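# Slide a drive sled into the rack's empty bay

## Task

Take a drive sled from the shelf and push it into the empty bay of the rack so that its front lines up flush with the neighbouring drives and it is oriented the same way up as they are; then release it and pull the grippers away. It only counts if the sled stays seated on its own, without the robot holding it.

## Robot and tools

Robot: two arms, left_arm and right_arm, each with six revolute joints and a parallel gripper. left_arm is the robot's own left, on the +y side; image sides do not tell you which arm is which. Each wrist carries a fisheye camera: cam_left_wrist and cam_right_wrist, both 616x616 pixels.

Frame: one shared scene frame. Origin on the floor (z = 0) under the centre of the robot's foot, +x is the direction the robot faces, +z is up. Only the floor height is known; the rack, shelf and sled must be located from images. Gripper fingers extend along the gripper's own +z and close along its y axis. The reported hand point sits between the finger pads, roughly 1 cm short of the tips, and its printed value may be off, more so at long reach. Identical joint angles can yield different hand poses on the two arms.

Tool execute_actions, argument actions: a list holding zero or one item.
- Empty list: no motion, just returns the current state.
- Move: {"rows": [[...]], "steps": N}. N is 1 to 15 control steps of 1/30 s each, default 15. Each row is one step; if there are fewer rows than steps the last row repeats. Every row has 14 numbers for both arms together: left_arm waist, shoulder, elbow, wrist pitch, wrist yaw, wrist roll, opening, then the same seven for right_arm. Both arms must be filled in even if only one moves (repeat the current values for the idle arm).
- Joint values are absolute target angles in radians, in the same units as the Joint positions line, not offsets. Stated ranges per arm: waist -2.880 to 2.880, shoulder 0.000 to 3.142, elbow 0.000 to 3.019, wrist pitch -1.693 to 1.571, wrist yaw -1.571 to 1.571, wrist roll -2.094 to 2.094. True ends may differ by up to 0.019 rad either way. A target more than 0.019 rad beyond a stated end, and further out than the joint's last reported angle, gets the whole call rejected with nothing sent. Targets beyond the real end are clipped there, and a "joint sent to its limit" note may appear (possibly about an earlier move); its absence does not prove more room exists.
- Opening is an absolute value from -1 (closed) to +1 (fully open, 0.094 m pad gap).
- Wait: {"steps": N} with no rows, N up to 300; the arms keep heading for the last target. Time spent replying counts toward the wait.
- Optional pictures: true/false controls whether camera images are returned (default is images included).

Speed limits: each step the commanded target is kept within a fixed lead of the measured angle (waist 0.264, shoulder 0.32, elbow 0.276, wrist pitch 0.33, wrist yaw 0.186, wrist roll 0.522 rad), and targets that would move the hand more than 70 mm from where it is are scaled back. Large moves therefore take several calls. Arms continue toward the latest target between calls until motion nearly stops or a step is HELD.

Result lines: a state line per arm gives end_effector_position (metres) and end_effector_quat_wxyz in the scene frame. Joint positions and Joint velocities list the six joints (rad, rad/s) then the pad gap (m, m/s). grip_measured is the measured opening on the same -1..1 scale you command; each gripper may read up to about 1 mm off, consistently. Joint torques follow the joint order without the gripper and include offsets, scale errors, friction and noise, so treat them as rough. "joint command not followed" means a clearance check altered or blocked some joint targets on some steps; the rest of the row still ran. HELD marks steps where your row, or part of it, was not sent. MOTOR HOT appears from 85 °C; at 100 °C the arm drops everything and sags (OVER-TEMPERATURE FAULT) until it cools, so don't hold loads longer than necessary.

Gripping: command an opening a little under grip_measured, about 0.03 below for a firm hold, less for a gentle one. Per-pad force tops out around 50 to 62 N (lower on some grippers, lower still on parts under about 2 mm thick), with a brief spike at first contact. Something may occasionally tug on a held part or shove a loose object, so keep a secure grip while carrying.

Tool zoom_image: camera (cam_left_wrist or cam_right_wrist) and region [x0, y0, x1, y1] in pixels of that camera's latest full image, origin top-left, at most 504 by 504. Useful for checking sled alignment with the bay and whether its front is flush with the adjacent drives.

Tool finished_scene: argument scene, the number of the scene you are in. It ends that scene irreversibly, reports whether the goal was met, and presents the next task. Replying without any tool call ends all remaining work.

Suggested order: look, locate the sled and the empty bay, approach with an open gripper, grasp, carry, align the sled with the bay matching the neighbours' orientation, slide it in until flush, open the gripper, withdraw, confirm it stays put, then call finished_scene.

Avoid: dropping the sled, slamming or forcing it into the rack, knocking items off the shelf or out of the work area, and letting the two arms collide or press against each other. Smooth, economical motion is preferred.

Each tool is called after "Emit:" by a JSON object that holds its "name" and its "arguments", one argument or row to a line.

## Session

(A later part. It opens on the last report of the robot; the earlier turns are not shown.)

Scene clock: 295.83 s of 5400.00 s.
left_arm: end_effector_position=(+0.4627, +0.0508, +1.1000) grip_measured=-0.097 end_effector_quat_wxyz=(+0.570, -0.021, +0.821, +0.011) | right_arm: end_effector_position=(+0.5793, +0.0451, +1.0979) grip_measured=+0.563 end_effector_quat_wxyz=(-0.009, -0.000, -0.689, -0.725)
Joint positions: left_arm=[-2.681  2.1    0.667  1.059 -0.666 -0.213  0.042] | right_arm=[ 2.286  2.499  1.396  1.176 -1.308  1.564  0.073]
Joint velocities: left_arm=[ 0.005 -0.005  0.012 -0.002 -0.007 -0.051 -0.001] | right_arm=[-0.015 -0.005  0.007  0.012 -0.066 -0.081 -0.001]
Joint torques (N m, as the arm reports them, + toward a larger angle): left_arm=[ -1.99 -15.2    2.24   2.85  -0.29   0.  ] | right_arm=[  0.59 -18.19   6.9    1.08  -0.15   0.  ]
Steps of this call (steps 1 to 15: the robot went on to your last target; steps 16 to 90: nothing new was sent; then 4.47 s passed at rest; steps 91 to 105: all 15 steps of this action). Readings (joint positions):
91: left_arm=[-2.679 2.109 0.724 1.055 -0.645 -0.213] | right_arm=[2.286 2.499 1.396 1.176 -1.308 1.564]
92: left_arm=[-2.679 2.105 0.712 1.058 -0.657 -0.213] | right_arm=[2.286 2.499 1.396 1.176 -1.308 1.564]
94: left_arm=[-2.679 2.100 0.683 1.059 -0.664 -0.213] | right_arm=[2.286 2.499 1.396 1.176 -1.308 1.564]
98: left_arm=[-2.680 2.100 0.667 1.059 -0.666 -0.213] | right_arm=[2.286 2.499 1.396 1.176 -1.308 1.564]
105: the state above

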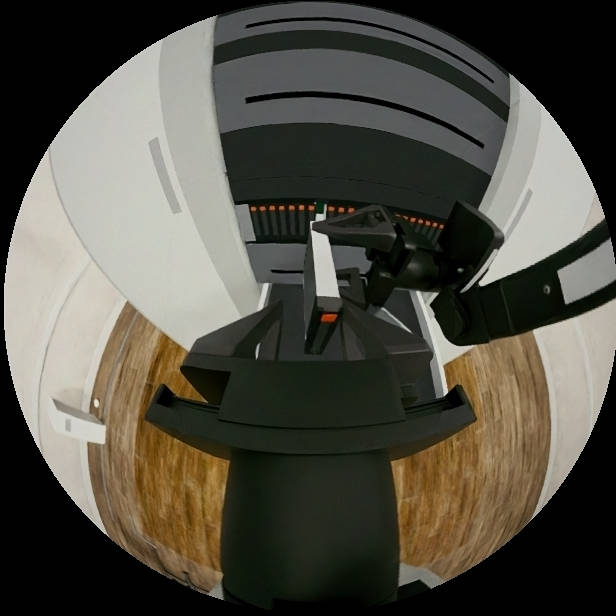

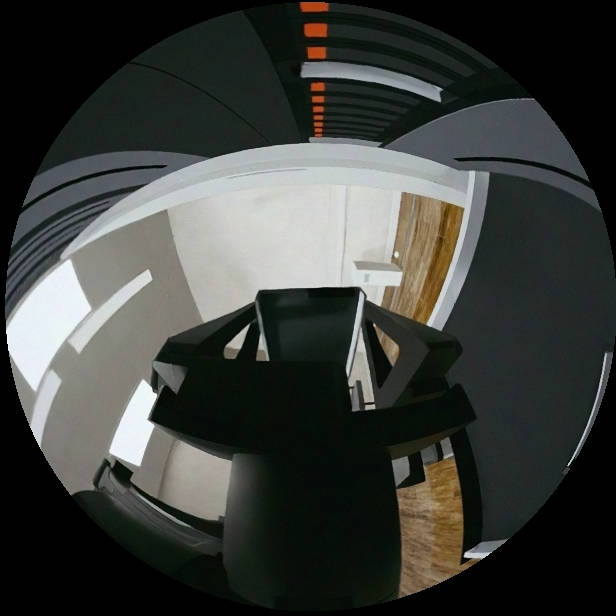

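Emit:
{"name": "execute_actions", "arguments": {
  "actions": [
    {"rows":[[-2.712,2.083,0.69,1.09,-0.668,-0.21,0.0,2.28,2.506,1.42,1.17,-1.31,1.57,0.51]],"steps":15}
  ]
}}

Scene clock: 302.53 s of 5400.00 s.
left_arm: end_effector_position=(+0.4581, +0.0383, +1.1032) grip_measured=-0.003 end_effector_quat_wxyz=(+0.574, -0.014, +0.818, +0.001) | right_arm: end_effector_position=(+0.5793, +0.0451, +1.0979) grip_measured=+0.563 end_effector_quat_wxyz=(-0.009, -0.000, -0.689, -0.725)
Joint positions: left_arm=[-2.705  2.1    0.668  1.07  -0.666 -0.213  0.047] | right_arm=[ 2.286  2.499  1.396  1.176 -1.308  1.564  0.073]
Joint velocities: left_arm=[ 0.005 -0.015  0.012  0.012 -0.066  0.007 -0.   ] | right_arm=[ 0.005  0.005 -0.002 -0.012  0.007  0.022 -0.001]
Joint torques (N m, as the arm reports them, + toward a larger angle): left_arm=[ -1.69 -15.2    3.64   2.9   -0.26   0.  ] | right_arm=[  1.16 -18.33   6.92   1.14  -0.15   0.01]
Steps of this call (steps 1 to 15: the robot went on to your last target; steps 16 to 90: nothing new was sent; then 3.20 s passed at rest; steps 91 to 105: all 15 steps of this action). Readings (joint positions):
91: left_arm=[-2.682 2.100 0.667 1.061 -0.666 -0.213] | right_arm=[2.286 2.499 1.396 1.176 -1.308 1.564]
92: left_arm=[-2.685 2.100 0.667 1.064 -0.666 -0.213] | right_arm=[2.286 2.499 1.396 1.176 -1.308 1.564]
94: left_arm=[-2.694 2.100 0.667 1.068 -0.666 -0.213] | right_arm=[2.286 2.499 1.396 1.176 -1.308 1.564]
98: left_arm=[-2.705 2.100 0.668 1.070 -0.666 -0.213] | right_arm=[2.286 2.499 1.396 1.176 -1.308 1.564]
105: the state above

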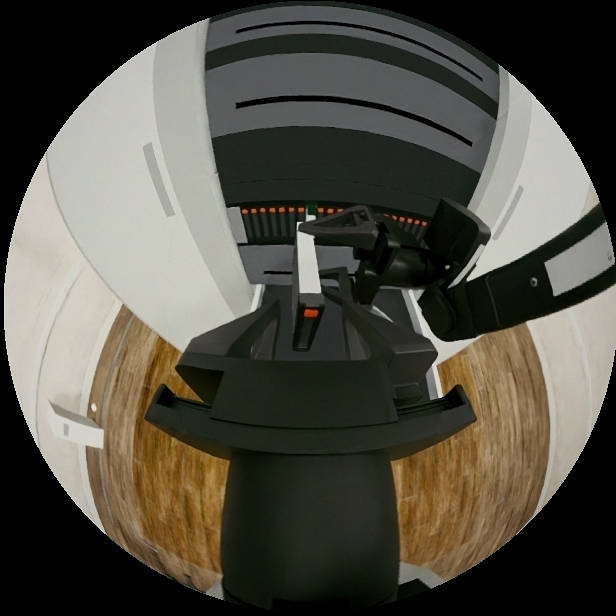

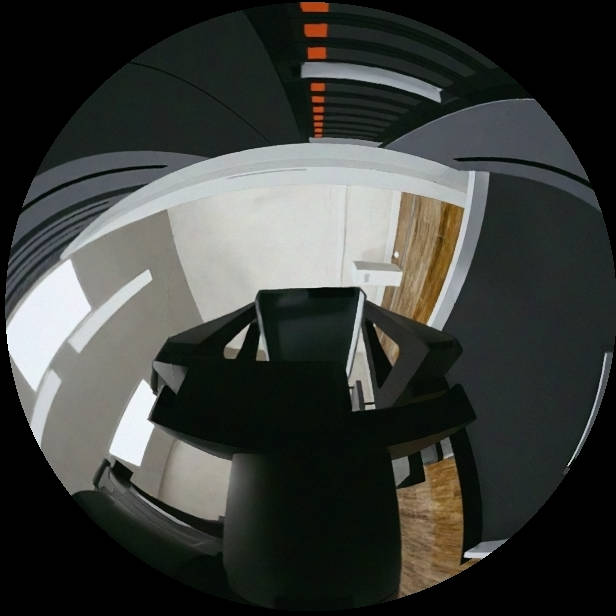

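Emit:
{"name": "execute_actions", "arguments": {
  "actions": [
    {"rows":[[-2.70,2.16,0.69,1.13,-0.66,-0.21,0.0,2.28,2.506,1.42,1.17,-1.31,1.57,0.51]],"steps":15}
  ]
}}

Emit:
{"name": "zoom_image", "arguments": {
  "camera": "cam_left_wrist",
  "region": [240,200,400,370]
}}

Scene clock: 317.40 s of 5400.00 s.
left_arm: end_effector_position=(+0.4525, +0.0403, +1.0802) grip_measured=-0.003 end_effector_quat_wxyz=(+0.568, -0.009, +0.823, +0.004) | right_arm: end_effector_position=(+0.5793, +0.0451, +1.0979) grip_measured=+0.563 end_effector_quat_wxyz=(-0.009, -0.000, -0.689, -0.725)
Joint positions: left_arm=[-2.705  2.165  0.674  1.11  -0.663 -0.213  0.047] | right_arm=[ 2.286  2.499  1.396  1.176 -1.308  1.564  0.073]
Joint velocities: left_arm=[-0.005 -0.005 -0.007  0.002 -0.022  0.022 -0.001] | right_arm=[-0.015 -0.005  0.012 -0.002 -0.081 -0.007 -0.   ]
Joint torques (N m, as the arm reports them, + toward a larger angle): left_arm=[ -0.88 -14.57   2.71   2.84  -0.04   0.  ] | right_arm=[  1.25 -18.33   6.83   1.18  -0.14   0.  ]
Steps of this call (steps 1 to 15: the robot went on to your last target; steps 16 to 90: nothing new was sent; then 11.37 s passed at rest; steps 91 to 105: all 15 steps of this action). Readings (joint positions):
91: left_arm=[-2.705 2.104 0.668 1.080 -0.665 -0.213] | right_arm=[2.286 2.499 1.396 1.176 -1.308 1.564]
92: left_arm=[-2.705 2.113 0.670 1.095 -0.664 -0.213] | right_arm=[2.286 2.499 1.396 1.176 -1.308 1.564]
94: left_arm=[-2.705 2.134 0.674 1.107 -0.663 -0.213] | right_arm=[2.286 2.499 1.396 1.176 -1.308 1.564]
98: left_arm=[-2.705 2.163 0.674 1.108 -0.663 -0.213] | right_arm=[2.286 2.499 1.396 1.176 -1.308 1.564]
105: the state above

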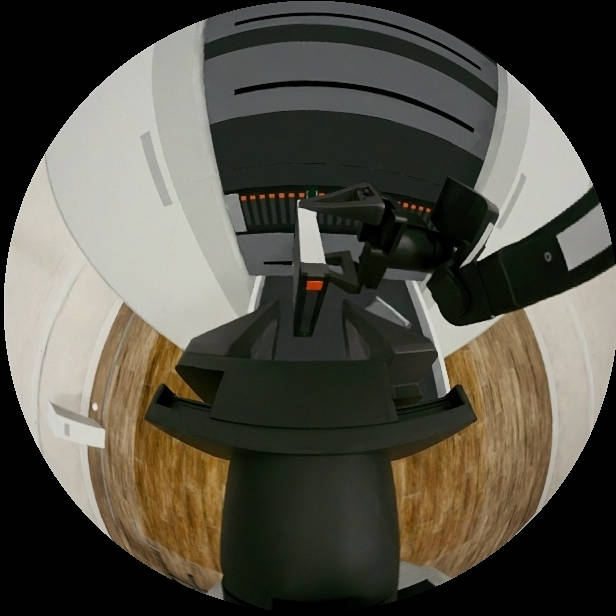

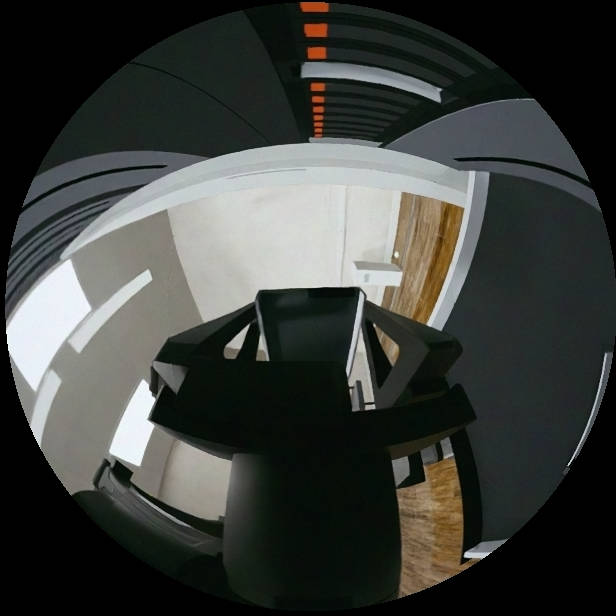

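Region (240, 200, 400, 370) of cam_left_wrist's 616x616 image, scaled by 2.965, with more detail than that image has; it fills the left 474 columns of this view, and the rest is white.

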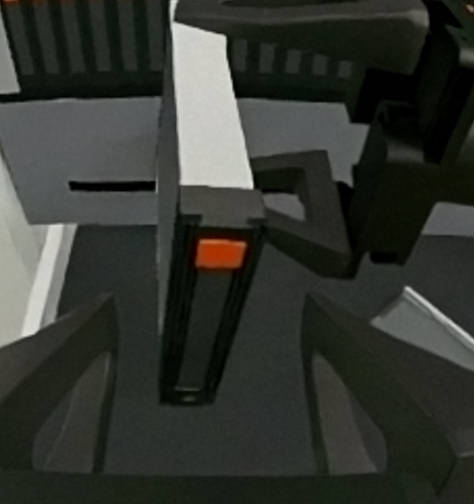

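Emit:
{"name": "execute_actions", "arguments": {
  "actions": [
    {"rows":[[-2.675,2.195,0.775,1.085,-0.615,-0.08,0.0,2.28,2.506,1.42,1.17,-1.31,1.57,0.51]],"steps":15}
  ]
}}

Emit:
{"name": "zoom_image", "arguments": {
  "camera": "cam_left_wrist",
  "region": [240,200,400,370]
}}

Scene clock: 328.50 s of 5400.00 s.
left_arm: end_effector_position=(+0.4821, +0.0270, +1.0784) grip_measured=-0.003 end_effector_quat_wxyz=(+0.575, +0.034, +0.817, +0.020) | right_arm: end_effector_position=(+0.5822, +0.0404, +1.0977) grip_measured=+0.563 end_effector_quat_wxyz=(-0.013, -0.003, -0.689, -0.724)
Joint positions: left_arm=[-2.679  2.193  0.754  1.092 -0.618 -0.096  0.047] | right_arm=[ 2.278  2.499  1.397  1.176 -1.307  1.564  0.073]
Joint velocities: left_arm=[-0.024 -0.005  0.007 -0.012 -0.051 -0.022 -0.001] | right_arm=[ 0.005 -0.005 -0.002 -0.017 -0.066 -0.037 -0.001]
Joint torques (N m, as the arm reports them, + toward a larger angle): left_arm=[ -0.37 -14.34   3.46   1.67  -0.01   0.12] | right_arm=[  1.9  -18.     6.85   1.21  -0.18   0.02]
Steps of this call (steps 1 to 15: the robot went on to your last target; steps 16 to 90: nothing new was sent; then 7.60 s passed at rest; steps 91 to 105: all 15 steps of this action). Readings (joint positions):
91: left_arm=[-2.703 2.166 0.681 1.106 -0.641 -0.193] | right_arm=[2.286 2.499 1.396 1.176 -1.308 1.564]
92: left_arm=[-2.700 2.173 0.696 1.101 -0.627 -0.172] | right_arm=[2.286 2.499 1.396 1.176 -1.308 1.564]
94: left_arm=[-2.692 2.187 0.736 1.095 -0.621 -0.143] | right_arm=[2.286 2.499 1.396 1.176 -1.308 1.564]
98: left_arm=[-2.680 2.193 0.753 1.092 -0.619 -0.113] | right_arm=[2.278 2.499 1.397 1.176 -1.306 1.564]
105: the state above

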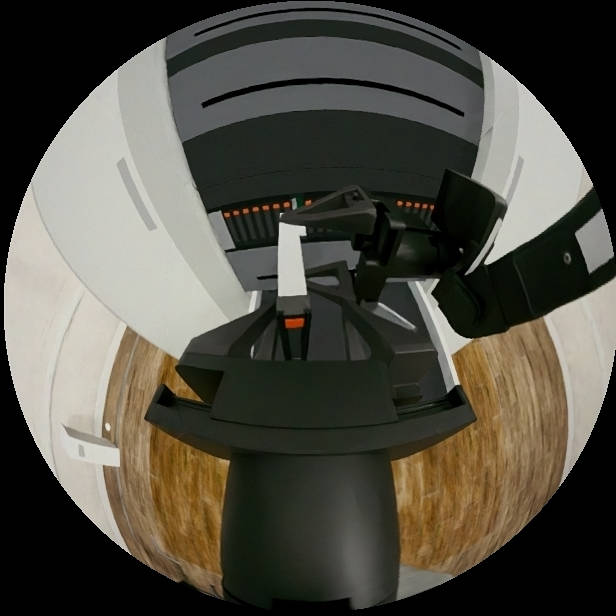

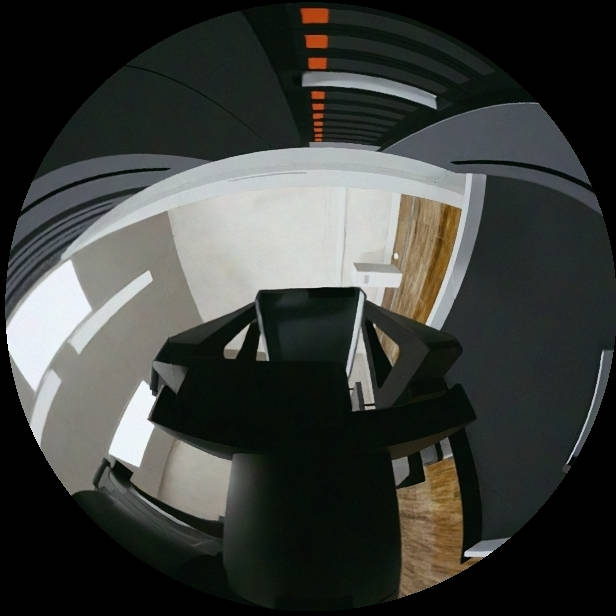

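Region (240, 200, 400, 370) of cam_left_wrist's 616x616 image, scaled by 2.965, with more detail than that image has; it fills the left 474 columns of this view, and the rest is white.

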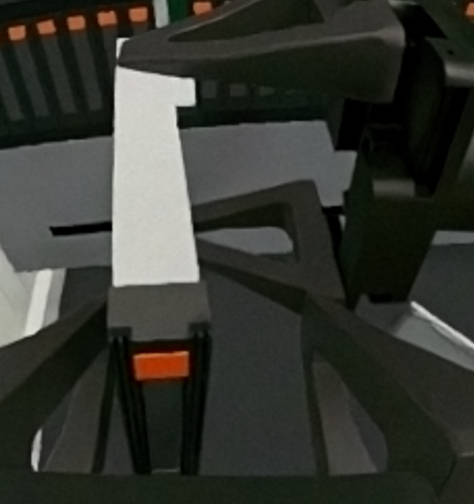

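Emit:
{"name": "execute_actions", "arguments": {
  "actions": [
    {"rows":[[-2.635,2.195,0.775,1.085,-0.59,-0.09,0.0,2.28,2.506,1.42,1.17,-1.31,1.57,0.51]],"steps":12}
  ]
}}

Emit:
{"name": "zoom_image", "arguments": {
  "camera": "cam_left_wrist",
  "region": [240,200,400,370]
}}

Scene clock: 336.67 s of 5400.00 s.
left_arm: end_effector_position=(+0.4922, +0.0440, +1.0765) grip_measured=-0.003 end_effector_quat_wxyz=(+0.573, +0.026, +0.819, +0.024) | right_arm: end_effector_position=(+0.5822, +0.0404, +1.0977) grip_measured=+0.563 end_effector_quat_wxyz=(-0.013, -0.003, -0.689, -0.724)
Joint positions: left_arm=[-2.637  2.193  0.754  1.092 -0.593 -0.092  0.047] | right_arm=[ 2.278  2.499  1.397  1.176 -1.307  1.564  0.073]
Joint velocities: left_arm=[-0.015 -0.005 -0.002 -0.007  0.051  0.007 -0.   ] | right_arm=[-0.005  0.005  0.007  0.012 -0.095 -0.022  0.001]
Joint torques (N m, as the arm reports them, + toward a larger angle): left_arm=[ -0.95 -14.42   3.34   1.72  -0.01  -0.01] | right_arm=[  1.88 -18.38   6.79   1.19  -0.17   0.  ]
Steps of this call (steps 1 to 15: the robot went on to your last target; steps 16 to 90: nothing new was sent; then 4.77 s passed at rest; steps 91 to 102: all 12 steps of this action). Readings (joint positions):
91: left_arm=[-2.677 2.193 0.754 1.092 -0.604 -0.092] | right_arm=[2.278 2.499 1.397 1.176 -1.307 1.564]
92: left_arm=[-2.672 2.193 0.754 1.092 -0.596 -0.092] | right_arm=[2.278 2.499 1.397 1.176 -1.307 1.564]
94: left_arm=[-2.658 2.193 0.754 1.092 -0.593 -0.092] | right_arm=[2.278 2.499 1.397 1.176 -1.307 1.564]
98: left_arm=[-2.638 2.193 0.754 1.092 -0.593 -0.092] | right_arm=[2.278 2.499 1.397 1.176 -1.307 1.564]
102: the state above

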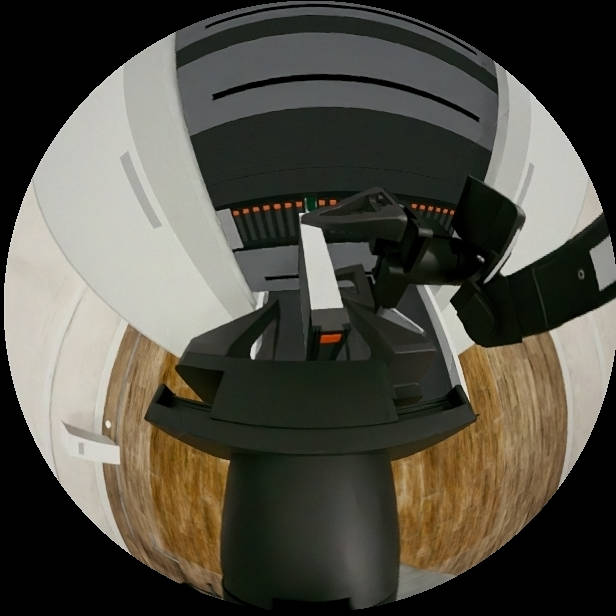

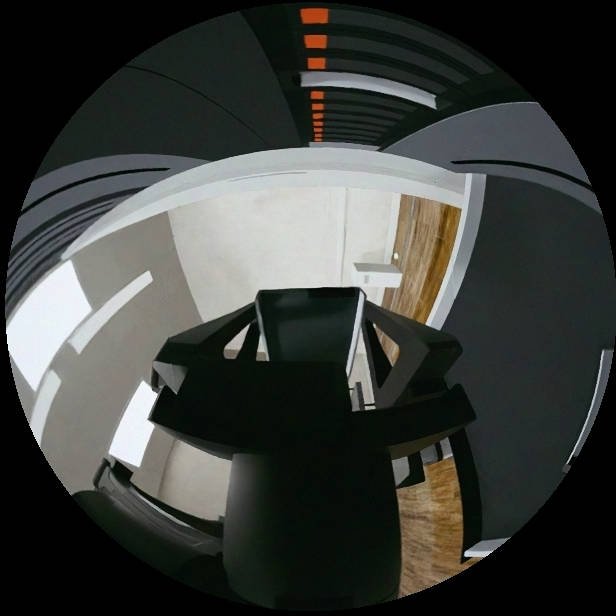

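Region (240, 200, 400, 370) of cam_left_wrist's 616x616 image, scaled by 2.965, with more detail than that image has; it fills the left 474 columns of this view, and the rest is white.

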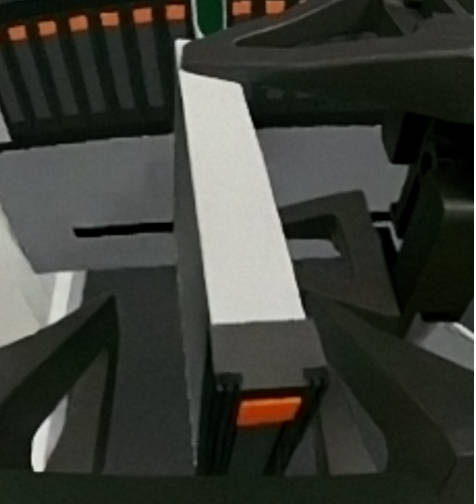

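Emit:
{"name": "execute_actions", "arguments": {
  "actions": [
    {"rows":[[-2.668,2.19,0.735,1.095,-0.61,-0.09,0.0,2.28,2.506,1.42,1.17,-1.31,1.57,0.51]],"steps":12}
  ]
}}

Scene clock: 340.93 s of 5400.00 s.
left_arm: end_effector_position=(+0.4801, +0.0384, +1.0737) grip_measured=-0.003 end_effector_quat_wxyz=(+0.568, +0.035, +0.822, +0.026) | right_arm: end_effector_position=(+0.5822, +0.0404, +1.0977) grip_measured=+0.563 end_effector_quat_wxyz=(-0.013, -0.003, -0.689, -0.724)
Joint positions: left_arm=[-2.662  2.193  0.737  1.092 -0.607 -0.092  0.047] | right_arm=[ 2.278  2.499  1.397  1.176 -1.307  1.564  0.073]
Joint velocities: left_arm=[-0.005 -0.005 -0.017 -0.007  0.051  0.081 -0.   ] | right_arm=[ 0.005 -0.015  0.012  0.007 -0.007 -0.095 -0.   ]
Joint torques (N m, as the arm reports them, + toward a larger angle): left_arm=[ -1.64 -14.99   1.72   2.16  -0.29  -0.01] | right_arm=[  1.93 -18.44   6.79   1.14  -0.16  -0.01]
Steps of this call (steps 1 to 15: the robot went on to your last target; steps 16 to 90: nothing new was sent; then 0.87 s passed at rest; steps 91 to 102: all 12 steps of this action). Readings (joint positions):
91: left_arm=[-2.639 2.193 0.753 1.092 -0.600 -0.092] | right_arm=[2.278 2.499 1.397 1.176 -1.307 1.564]
92: left_arm=[-2.641 2.193 0.750 1.092 -0.605 -0.092] | right_arm=[2.278 2.499 1.397 1.176 -1.307 1.564]
94: left_arm=[-2.649 2.193 0.742 1.092 -0.607 -0.092] | right_arm=[2.278 2.499 1.397 1.176 -1.307 1.564]
98: left_arm=[-2.661 2.193 0.737 1.092 -0.607 -0.092] | right_arm=[2.278 2.499 1.397 1.176 -1.307 1.564]
102: the state above

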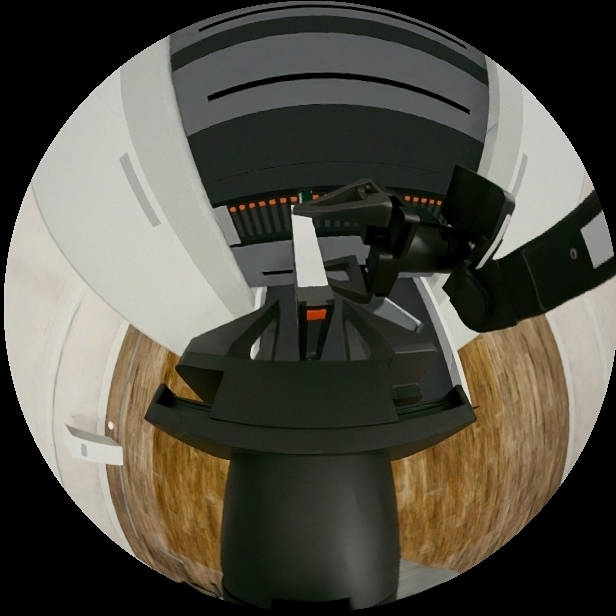

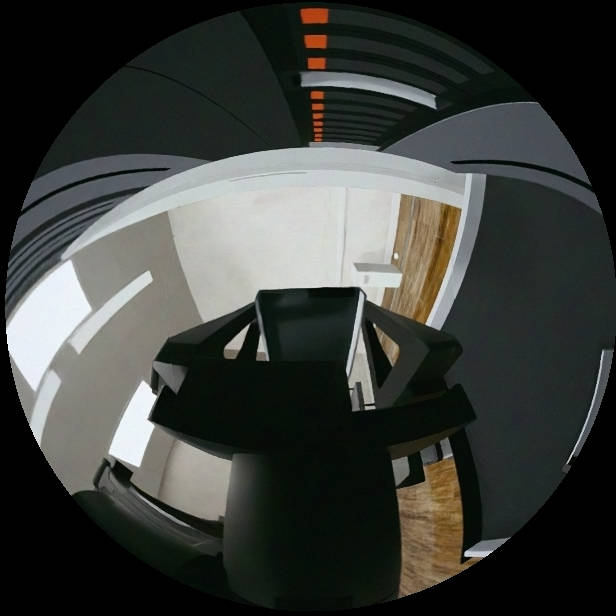

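Emit:
{"name": "execute_actions", "arguments": {
  "actions": [
    {"rows":[[-2.668,2.19,0.75,1.095,-0.61,-0.09,-0.3,2.28,2.506,1.42,1.17,-1.31,1.57,0.51],[-2.668,2.19,0.75,1.095,-0.61,-0.09,-0.4,2.28,2.506,1.42,1.17,-1.31,1.57,0.51],[-2.668,2.19,0.75,1.095,-0.61,-0.09,-0.5,2.28,2.506,1.42,1.17,-1.31,1.57,0.51],[-2.668,2.19,0.75,1.095,-0.61,-0.09,-0.58,2.28,2.506,1.42,1.17,-1.31,1.57,0.51],[-2.668,2.19,0.75,1.095,-0.61,-0.09,-0.63,2.28,2.506,1.42,1.17,-1.31,1.57,0.51],[-2.668,2.19,0.75,1.095,-0.61,-0.09,-0.67,2.28,2.506,1.42,1.17,-1.31,1.57,0.51],[-2.668,2.19,0.75,1.095,-0.61,-0.09,-0.71,2.28,2.506,1.42,1.17,-1.31,1.57,0.51]],"steps":15}
  ],
  "pictures": false
}}

Emit:
{"name": "execute_actions", "arguments": {
  "actions": [
    {"rows":[[-2.668,2.19,0.75,1.095,-0.61,-0.09,-0.71,2.28,2.506,1.42,1.17,-1.31,1.57,0.51]],"steps":10}
  ]
}}

Scene clock: 350.40 s of 5400.00 s.
left_arm: end_effector_position=(+0.4806, +0.0422, +1.0742) grip_measured=-0.657 end_effector_quat_wxyz=(+0.569, +0.037, +0.821, +0.038) | right_arm: end_effector_position=(+0.5824, +0.0399, +1.0972) grip_measured=+0.563 end_effector_quat_wxyz=(-0.011, -0.005, -0.690, -0.724)
Joint positions: left_arm=[-2.66   2.193  0.737  1.092 -0.625 -0.074  0.016] | right_arm=[ 2.278  2.499  1.397  1.173 -1.307  1.566  0.073]
Joint velocities: left_arm=[-0.015  0.005 -0.002 -0.017 -0.007 -0.007 -0.001] | right_arm=[ 0.005 -0.005 -0.007  0.007  0.051 -0.022 -0.001]
Joint torques (N m, as the arm reports them, + toward a larger angle): left_arm=[ -1.91 -14.57   2.89   2.12   0.55  -0.22] | right_arm=[  1.75 -18.83   6.7    1.38  -0.15  -0.03]
Steps of this call (steps 1 to 15: the robot went on to your last target; steps 16 to 90: nothing new was sent; then 5.97 s passed at rest; steps 91 to 105: all 15 steps of this action). Readings (joint positions):
91: left_arm=[-2.662 2.193 0.737 1.092 -0.607 -0.092] | right_arm=[2.278 2.499 1.397 1.176 -1.307 1.564]
92: left_arm=[-2.662 2.193 0.737 1.092 -0.607 -0.092] | right_arm=[2.278 2.499 1.397 1.176 -1.307 1.564]
94: left_arm=[-2.662 2.193 0.737 1.092 -0.607 -0.092] | right_arm=[2.278 2.499 1.397 1.176 -1.307 1.564]
98: left_arm=[-2.660 2.193 0.737 1.092 -0.624 -0.077] | right_arm=[2.278 2.499 1.397 1.173 -1.307 1.566]
105: the state above

Scene clock: 350.73 s of 5400.00 s.
left_arm: end_effector_position=(+0.4806, +0.0422, +1.0742) grip_measured=-0.657 end_effector_quat_wxyz=(+0.569, +0.037, +0.821, +0.039) | right_arm: end_effector_position=(+0.5824, +0.0399, +1.0972) grip_measured=+0.563 end_effector_quat_wxyz=(-0.011, -0.005, -0.690, -0.724)
Joint positions: left_arm=[-2.66   2.193  0.737  1.092 -0.625 -0.074  0.016] | right_arm=[ 2.278  2.499  1.397  1.173 -1.307  1.566  0.073]
Joint velocities: left_arm=[-0.015 -0.015 -0.022 -0.007  0.007  0.037 -0.001] | right_arm=[ 0.005 -0.005  0.017 -0.007  0.022 -0.007 -0.   ]
Joint torques (N m, as the arm reports them, + toward a larger angle): left_arm=[ -1.93 -15.1    2.87   2.08   0.54  -0.21] | right_arm=[  1.96 -18.9    6.73   1.28  -0.18  -0.03]
Steps of this call (steps 1 to 10: all 10 steps of this action). Readings (joint positions):
1: left_arm=[-2.660 2.193 0.737 1.092 -0.625 -0.074] | right_arm=[2.278 2.499 1.397 1.173 -1.307 1.566]
2: left_arm=[-2.660 2.193 0.737 1.092 -0.625 -0.074] | right_arm=[2.278 2.499 1.397 1.173 -1.307 1.566]
4: left_arm=[-2.660 2.193 0.737 1.092 -0.625 -0.074] | right_arm=[2.278 2.499 1.397 1.173 -1.307 1.566]
8: left_arm=[-2.660 2.193 0.737 1.092 -0.625 -0.074] | right_arm=[2.278 2.499 1.397 1.173 -1.307 1.566]
10: the state above

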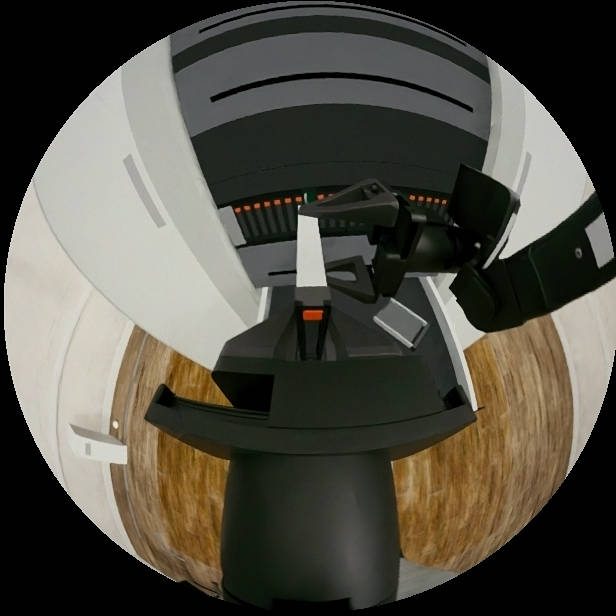

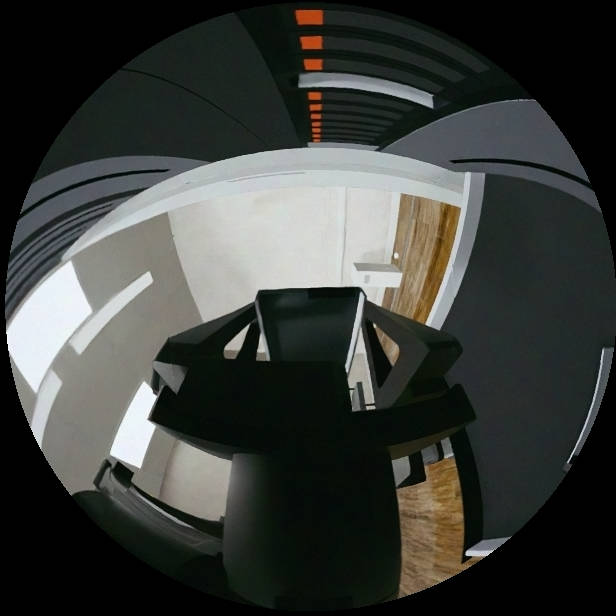

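Emit:
{"name": "execute_actions", "arguments": {
  "actions": [
    {"rows":[[-2.66,2.19,0.75,1.092,-0.62,-0.08,-0.7,2.28,2.5,1.41,1.173,-1.31,1.57,0.75],[-2.66,2.19,0.75,1.092,-0.62,-0.08,-0.7,2.28,2.5,1.41,1.173,-1.31,1.57,1],[-2.66,2.19,0.75,1.092,-0.62,-0.08,-0.7,2.28,2.5,1.41,1.173,-1.31,1.57,1],[-2.66,2.19,0.75,1.092,-0.62,-0.08,-0.7,2.28,2.5,1.41,1.173,-1.31,1.57,1],[-2.66,2.19,0.75,1.092,-0.62,-0.08,-0.7,2.28,2.5,1.41,1.173,-1.31,1.57,1],[-2.66,2.19,0.75,1.092,-0.62,-0.08,-0.7,2.28,2.5,1.41,1.173,-1.31,1.57,1],[-2.66,2.19,0.75,1.092,-0.62,-0.08,-0.7,2.28,2.5,1.41,1.173,-1.31,1.57,1],[-2.66,2.19,0.75,1.092,-0.62,-0.08,-0.7,2.2,2.5,1.41,1.173,-1.39,1.57,1],[-2.66,2.19,0.75,1.092,-0.62,-0.08,-0.7,2.1,2.5,1.41,1.173,-1.48,1.57,1],[-2.66,2.19,0.75,1.092,-0.62,-0.08,-0.7,2.02,2.5,1.4,1.173,-1.5,1.57,1]],"steps":15}
  ],
  "pictures": false
}}

Emit:
{"name": "execute_actions", "arguments": {
  "actions": [
    {"rows":[[-2.66,2.19,0.75,1.092,-0.62,-0.08,-0.7,2.02,2.5,1.4,1.173,-1.5,1.57,1]],"steps":15}
  ]
}}

Scene clock: 359.30 s of 5400.00 s.
left_arm: end_effector_position=(+0.4806, +0.0418, +1.0740) grip_measured=-0.669 end_effector_quat_wxyz=(+0.569, +0.038, +0.821, +0.037) | right_arm: end_effector_position=(+0.5922, -0.0500, +1.0920) grip_measured=+1.000 end_effector_quat_wxyz=(-0.000, +0.007, -0.693, -0.721)
Joint positions: left_arm=[-2.66   2.193  0.737  1.092 -0.622 -0.074  0.016] | right_arm=[ 2.128  2.499  1.397  1.173 -1.489  1.567  0.094]
Joint velocities: left_arm=[ 0.005 -0.015 -0.002  0.002  0.007 -0.037  0.001] | right_arm=[-0.923 -0.005 -0.012 -0.007 -0.154 -0.037  0.   ]
Joint torques (N m, as the arm reports them, + toward a larger angle): left_arm=[ -1.13 -15.2    2.84   1.97  -0.08  -0.12] | right_arm=[ -0.32 -19.44   4.96   1.34  -0.16  -0.04]
Steps of this call (steps 1 to 15: the robot went on to your last target; steps 16 to 90: nothing new was sent; then 5.07 s passed at rest; steps 91 to 105: all 15 steps of this action). Readings (joint positions):
91: left_arm=[-2.660 2.193 0.737 1.092 -0.625 -0.074] | right_arm=[2.278 2.499 1.397 1.173 -1.308 1.567]
92: left_arm=[-2.660 2.193 0.737 1.092 -0.623 -0.074] | right_arm=[2.278 2.499 1.397 1.173 -1.308 1.567]
94: left_arm=[-2.660 2.193 0.737 1.092 -0.622 -0.074] | right_arm=[2.278 2.499 1.397 1.173 -1.308 1.567]
98: left_arm=[-2.660 2.193 0.737 1.092 -0.622 -0.074] | right_arm=[2.273 2.499 1.397 1.173 -1.349 1.567]
105: the state above

Scene clock: 359.80 s of 5400.00 s.
left_arm: end_effector_position=(+0.4806, +0.0418, +1.0740) grip_measured=-0.669 end_effector_quat_wxyz=(+0.569, +0.038, +0.821, +0.037) | right_arm: end_effector_position=(+0.6128, -0.1210, +1.0883) grip_measured=+1.000 end_effector_quat_wxyz=(-0.037, -0.031, -0.695, -0.717)
Joint positions: left_arm=[-2.66   2.193  0.737  1.092 -0.622 -0.074  0.016] | right_arm=[ 2.013  2.499  1.397  1.173 -1.497  1.567  0.094]
Joint velocities: left_arm=[-0.015 -0.015 -0.017  0.002  0.022  0.051 -0.001] | right_arm=[ 0.19   0.015 -0.027 -0.002 -0.007  0.007  0.   ]
Joint torques (N m, as the arm reports them, + toward a larger angle): left_arm=[ -1.08 -14.9    2.8    2.02  -0.07  -0.11] | right_arm=[  1.4  -18.85   5.05   1.31  -0.16  -0.02]
Steps of this call (steps 1 to 15: all 15 steps of this action). Readings (joint positions):
1: left_arm=[-2.660 2.193 0.737 1.092 -0.622 -0.074] | right_arm=[2.096 2.499 1.397 1.173 -1.494 1.567]
2: left_arm=[-2.660 2.193 0.737 1.092 -0.622 -0.074] | right_arm=[2.064 2.499 1.397 1.173 -1.495 1.567]
4: left_arm=[-2.660 2.193 0.737 1.092 -0.622 -0.074] | right_arm=[2.009 2.499 1.397 1.173 -1.495 1.567]
8: left_arm=[-2.660 2.193 0.737 1.092 -0.622 -0.074] | right_arm=[1.966 2.499 1.397 1.173 -1.497 1.567]
15: the state above

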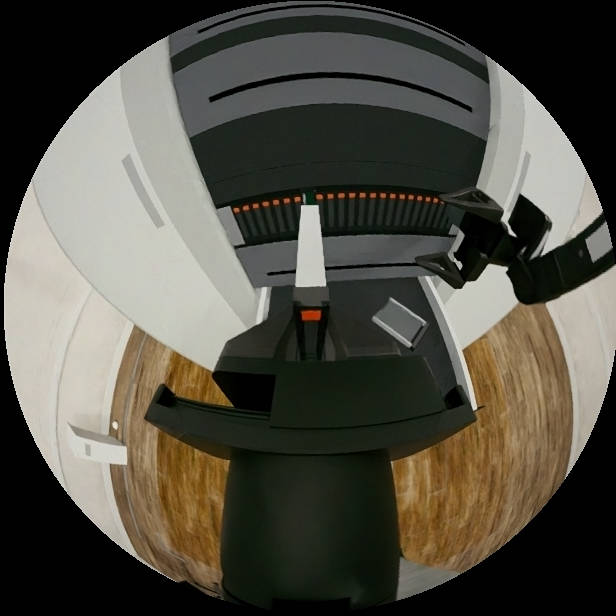

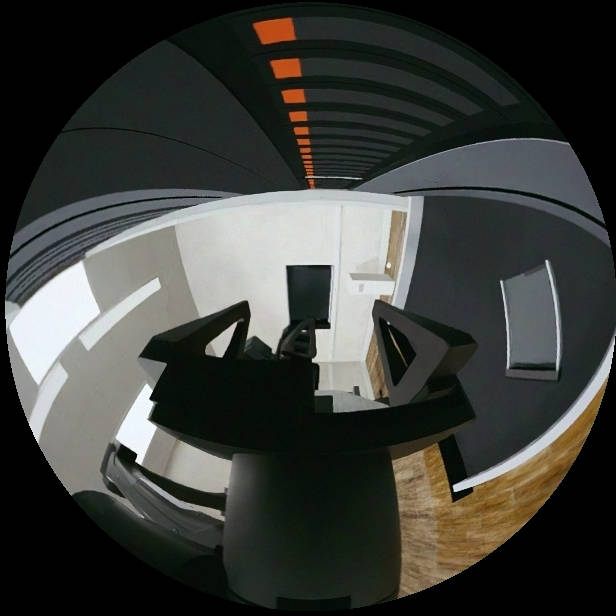

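Emit:
{"name": "execute_actions", "arguments": {
  "actions": [
    {"rows":[[-2.50,2.36,1.05,0.93,-0.45,-0.13,-0.7,2.02,2.53,1.33,1.2,-1.5,1.57,0.6]],"steps":15}
  ],
  "pictures": false
}}

Emit:
{"name": "execute_actions", "arguments": {
  "actions": [
    {"rows":[[-2.50,2.37,1.07,0.93,-0.45,-0.13,-0.7,2.02,2.53,1.33,1.2,-1.5,1.57,0.6]],"steps":15}
  ]
}}

Emit:
{"name": "zoom_image", "arguments": {
  "camera": "cam_left_wrist",
  "region": [250,150,370,300]
}}

Emit:
{"name": "zoom_image", "arguments": {
  "camera": "cam_right_wrist",
  "region": [230,150,400,330]
}}

Scene clock: 372.10 s of 5400.00 s.
left_arm: end_effector_position=(+0.5908, +0.0654, +1.0038) grip_measured=-0.669 end_effector_quat_wxyz=(+0.541, +0.004, +0.841, +0.017) | right_arm: end_effector_position=(+0.5835, -0.1113, +1.0634) grip_measured=+0.602 end_effector_quat_wxyz=(-0.007, -0.050, -0.696, -0.717)
Joint positions: left_arm=[-2.481  2.382  1.046  0.932 -0.451 -0.116  0.016] | right_arm=[ 2.027  2.521  1.336  1.187 -1.498  1.567  0.075]
Joint velocities: left_arm=[-0.073 -0.015 -0.002  0.012  0.066  0.007  0.   ] | right_arm=[-0.015 -0.005  0.002 -0.002  0.007 -0.051 -0.   ]
Joint torques (N m, as the arm reports them, + toward a larger angle): left_arm=[ -2.72 -19.96   2.96   1.93  -0.1   -0.16] | right_arm=[  1.1  -17.71   3.5    1.88  -0.19  -0.03]
Steps of this call (steps 1 to 30: the robot went on to your last target; steps 31 to 90: nothing new was sent; then 8.80 s passed at rest; steps 91 to 105: all 15 steps of this action). Readings (joint positions):
91: left_arm=[-2.651 2.199 0.749 1.074 -0.573 -0.078] | right_arm=[2.027 2.499 1.390 1.176 -1.497 1.567]
92: left_arm=[-2.639 2.216 0.782 1.045 -0.529 -0.082] | right_arm=[2.027 2.497 1.377 1.182 -1.497 1.567]
94: left_arm=[-2.601 2.275 0.880 0.997 -0.477 -0.089] | right_arm=[2.027 2.499 1.351 1.186 -1.498 1.567]
98: left_arm=[-2.515 2.375 1.044 0.941 -0.451 -0.104] | right_arm=[2.027 2.516 1.336 1.186 -1.498 1.567]
105: the state above

Scene clock: 372.60 s of 5400.00 s.
left_arm: end_effector_position=(+0.5885, +0.0587, +1.0042) grip_measured=-0.669 end_effector_quat_wxyz=(+0.542, +0.008, +0.840, +0.013) | right_arm: end_effector_position=(+0.5835, -0.1113, +1.0634) grip_measured=+0.602 end_effector_quat_wxyz=(-0.007, -0.050, -0.696, -0.717)
Joint positions: left_arm=[-2.492  2.382  1.046  0.932 -0.451 -0.117  0.016] | right_arm=[ 2.027  2.521  1.336  1.187 -1.498  1.567  0.075]
Joint velocities: left_arm=[-0.015 -0.015 -0.012 -0.002 -0.022 -0.022 -0.   ] | right_arm=[-0.005 -0.005 -0.007  0.007  0.051  0.066 -0.   ]
Joint torques (N m, as the arm reports them, + toward a larger angle): left_arm=[ -1.93 -19.34   4.22   1.92  -0.09  -0.18] | right_arm=[  0.42 -17.51   3.47   1.89  -0.18  -0.03]
Steps of this call (steps 1 to 15: all 15 steps of this action). Readings (joint positions):
1: left_arm=[-2.484 2.382 1.046 0.932 -0.451 -0.116] | right_arm=[2.027 2.521 1.336 1.187 -1.498 1.567]
2: left_arm=[-2.486 2.382 1.046 0.932 -0.451 -0.117] | right_arm=[2.027 2.521 1.336 1.187 -1.498 1.567]
4: left_arm=[-2.490 2.382 1.046 0.932 -0.451 -0.117] | right_arm=[2.027 2.521 1.336 1.187 -1.498 1.567]
8: left_arm=[-2.492 2.382 1.046 0.932 -0.451 -0.117] | right_arm=[2.027 2.521 1.336 1.187 -1.498 1.567]
15: the state above

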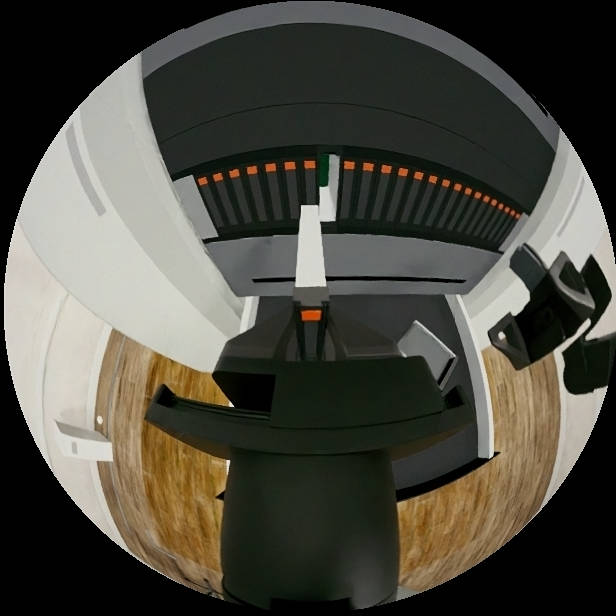

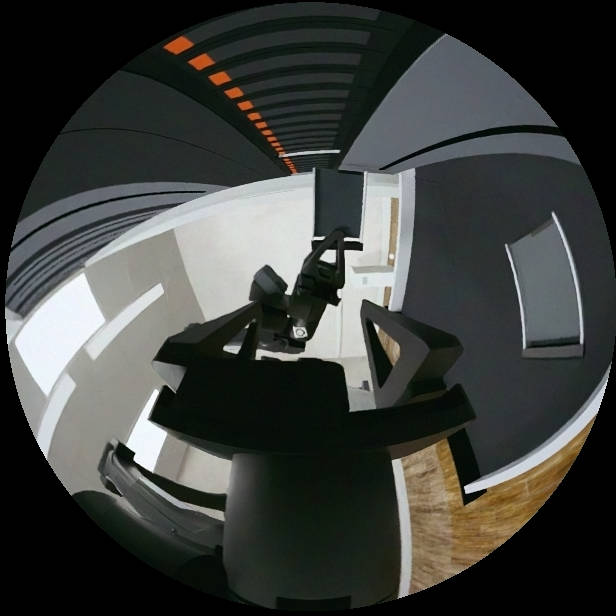

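Region (250, 150, 370, 300) of cam_left_wrist's 616x616 image, scaled by 3.360, with more detail than that image has; it fills the left 403 columns of this view, and the rest is white.

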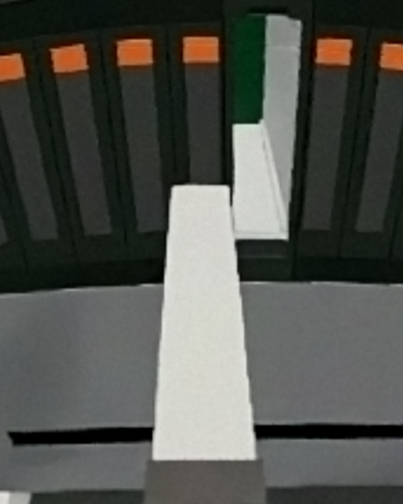

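Region (230, 150, 400, 330) of cam_right_wrist's 616x616 image, scaled by 2.800, with more detail than that image has.

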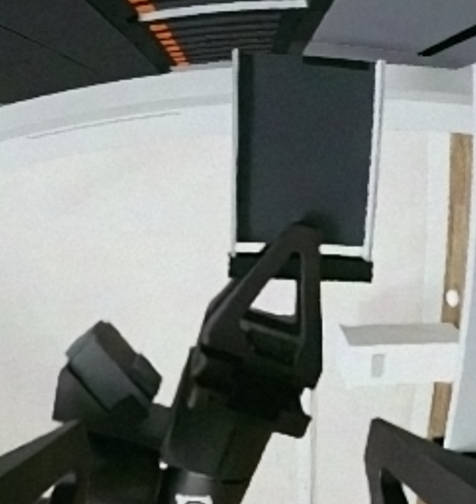

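Emit:
{"name": "execute_actions", "arguments": {
  "actions": [
    {"rows":[[-2.525,2.30,1.03,0.87,-0.425,-0.14,-0.7,2.02,2.55,1.33,1.2,-1.5,1.57,0.6]],"steps":15}
  ]
}}

Emit:
{"name": "zoom_image", "arguments": {
  "camera": "cam_left_wrist",
  "region": [250,150,370,300]
}}

Emit:
{"name": "zoom_image", "arguments": {
  "camera": "cam_right_wrist",
  "region": [230,150,400,330]
}}

Scene clock: 383.73 s of 5400.00 s.
left_arm: end_effector_position=(+0.5819, +0.0385, +1.0220) grip_measured=-0.669 end_effector_quat_wxyz=(+0.533, +0.024, +0.846, -0.005) | right_arm: end_effector_position=(+0.5818, -0.1111, +1.0591) grip_measured=+0.602 end_effector_quat_wxyz=(-0.005, -0.052, -0.696, -0.716)
Joint positions: left_arm=[-2.52   2.323  1.025  0.873 -0.427 -0.127  0.016] | right_arm=[ 2.027  2.529  1.336  1.187 -1.498  1.567  0.075]
Joint velocities: left_arm=[-0.005  0.024 -0.007 -0.002 -0.007  0.022  0.   ] | right_arm=[ 0.005  0.005  0.002 -0.017 -0.037  0.037 -0.   ]
Joint torques (N m, as the arm reports them, + toward a larger angle): left_arm=[ -1.3  -19.7    3.29   1.98  -0.05  -0.19] | right_arm=[  0.71 -16.1    3.39   1.86  -0.17  -0.03]
Steps of this call (steps 1 to 15: the robot went on to your last target; steps 16 to 90: nothing new was sent; then 7.63 s passed at rest; steps 91 to 105: all 15 steps of this action). Readings (joint positions):
91: left_arm=[-2.493 2.377 1.045 0.919 -0.440 -0.120] | right_arm=[2.027 2.521 1.336 1.187 -1.498 1.567]
92: left_arm=[-2.494 2.369 1.039 0.900 -0.432 -0.121] | right_arm=[2.027 2.522 1.336 1.187 -1.498 1.567]
94: left_arm=[-2.502 2.352 1.028 0.880 -0.429 -0.124] | right_arm=[2.027 2.524 1.336 1.187 -1.498 1.567]
98: left_arm=[-2.517 2.330 1.025 0.875 -0.427 -0.126] | right_arm=[2.027 2.528 1.336 1.187 -1.498 1.567]
105: the state above

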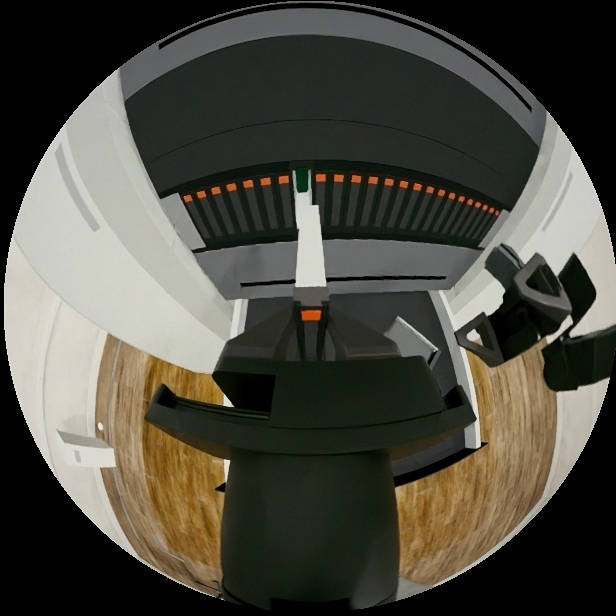

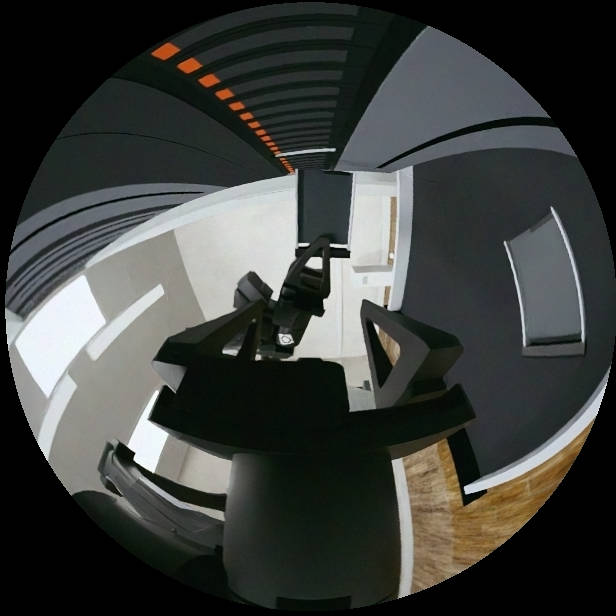

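Region (250, 150, 370, 300) of cam_left_wrist's 616x616 image, scaled by 3.360, with more detail than that image has; it fills the left 403 columns of this view, and the rest is white.

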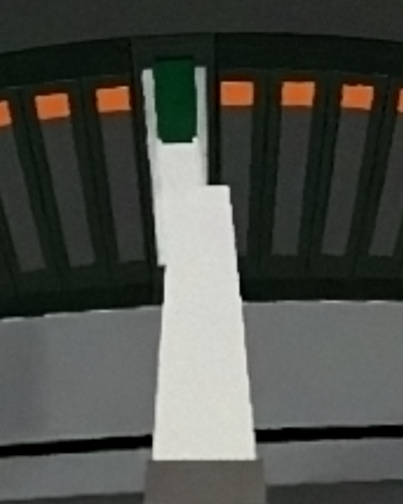

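Region (230, 150, 400, 330) of cam_right_wrist's 616x616 image, scaled by 2.800, with more detail than that image has.

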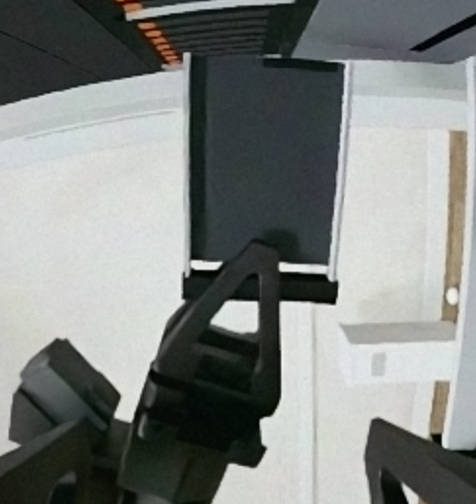

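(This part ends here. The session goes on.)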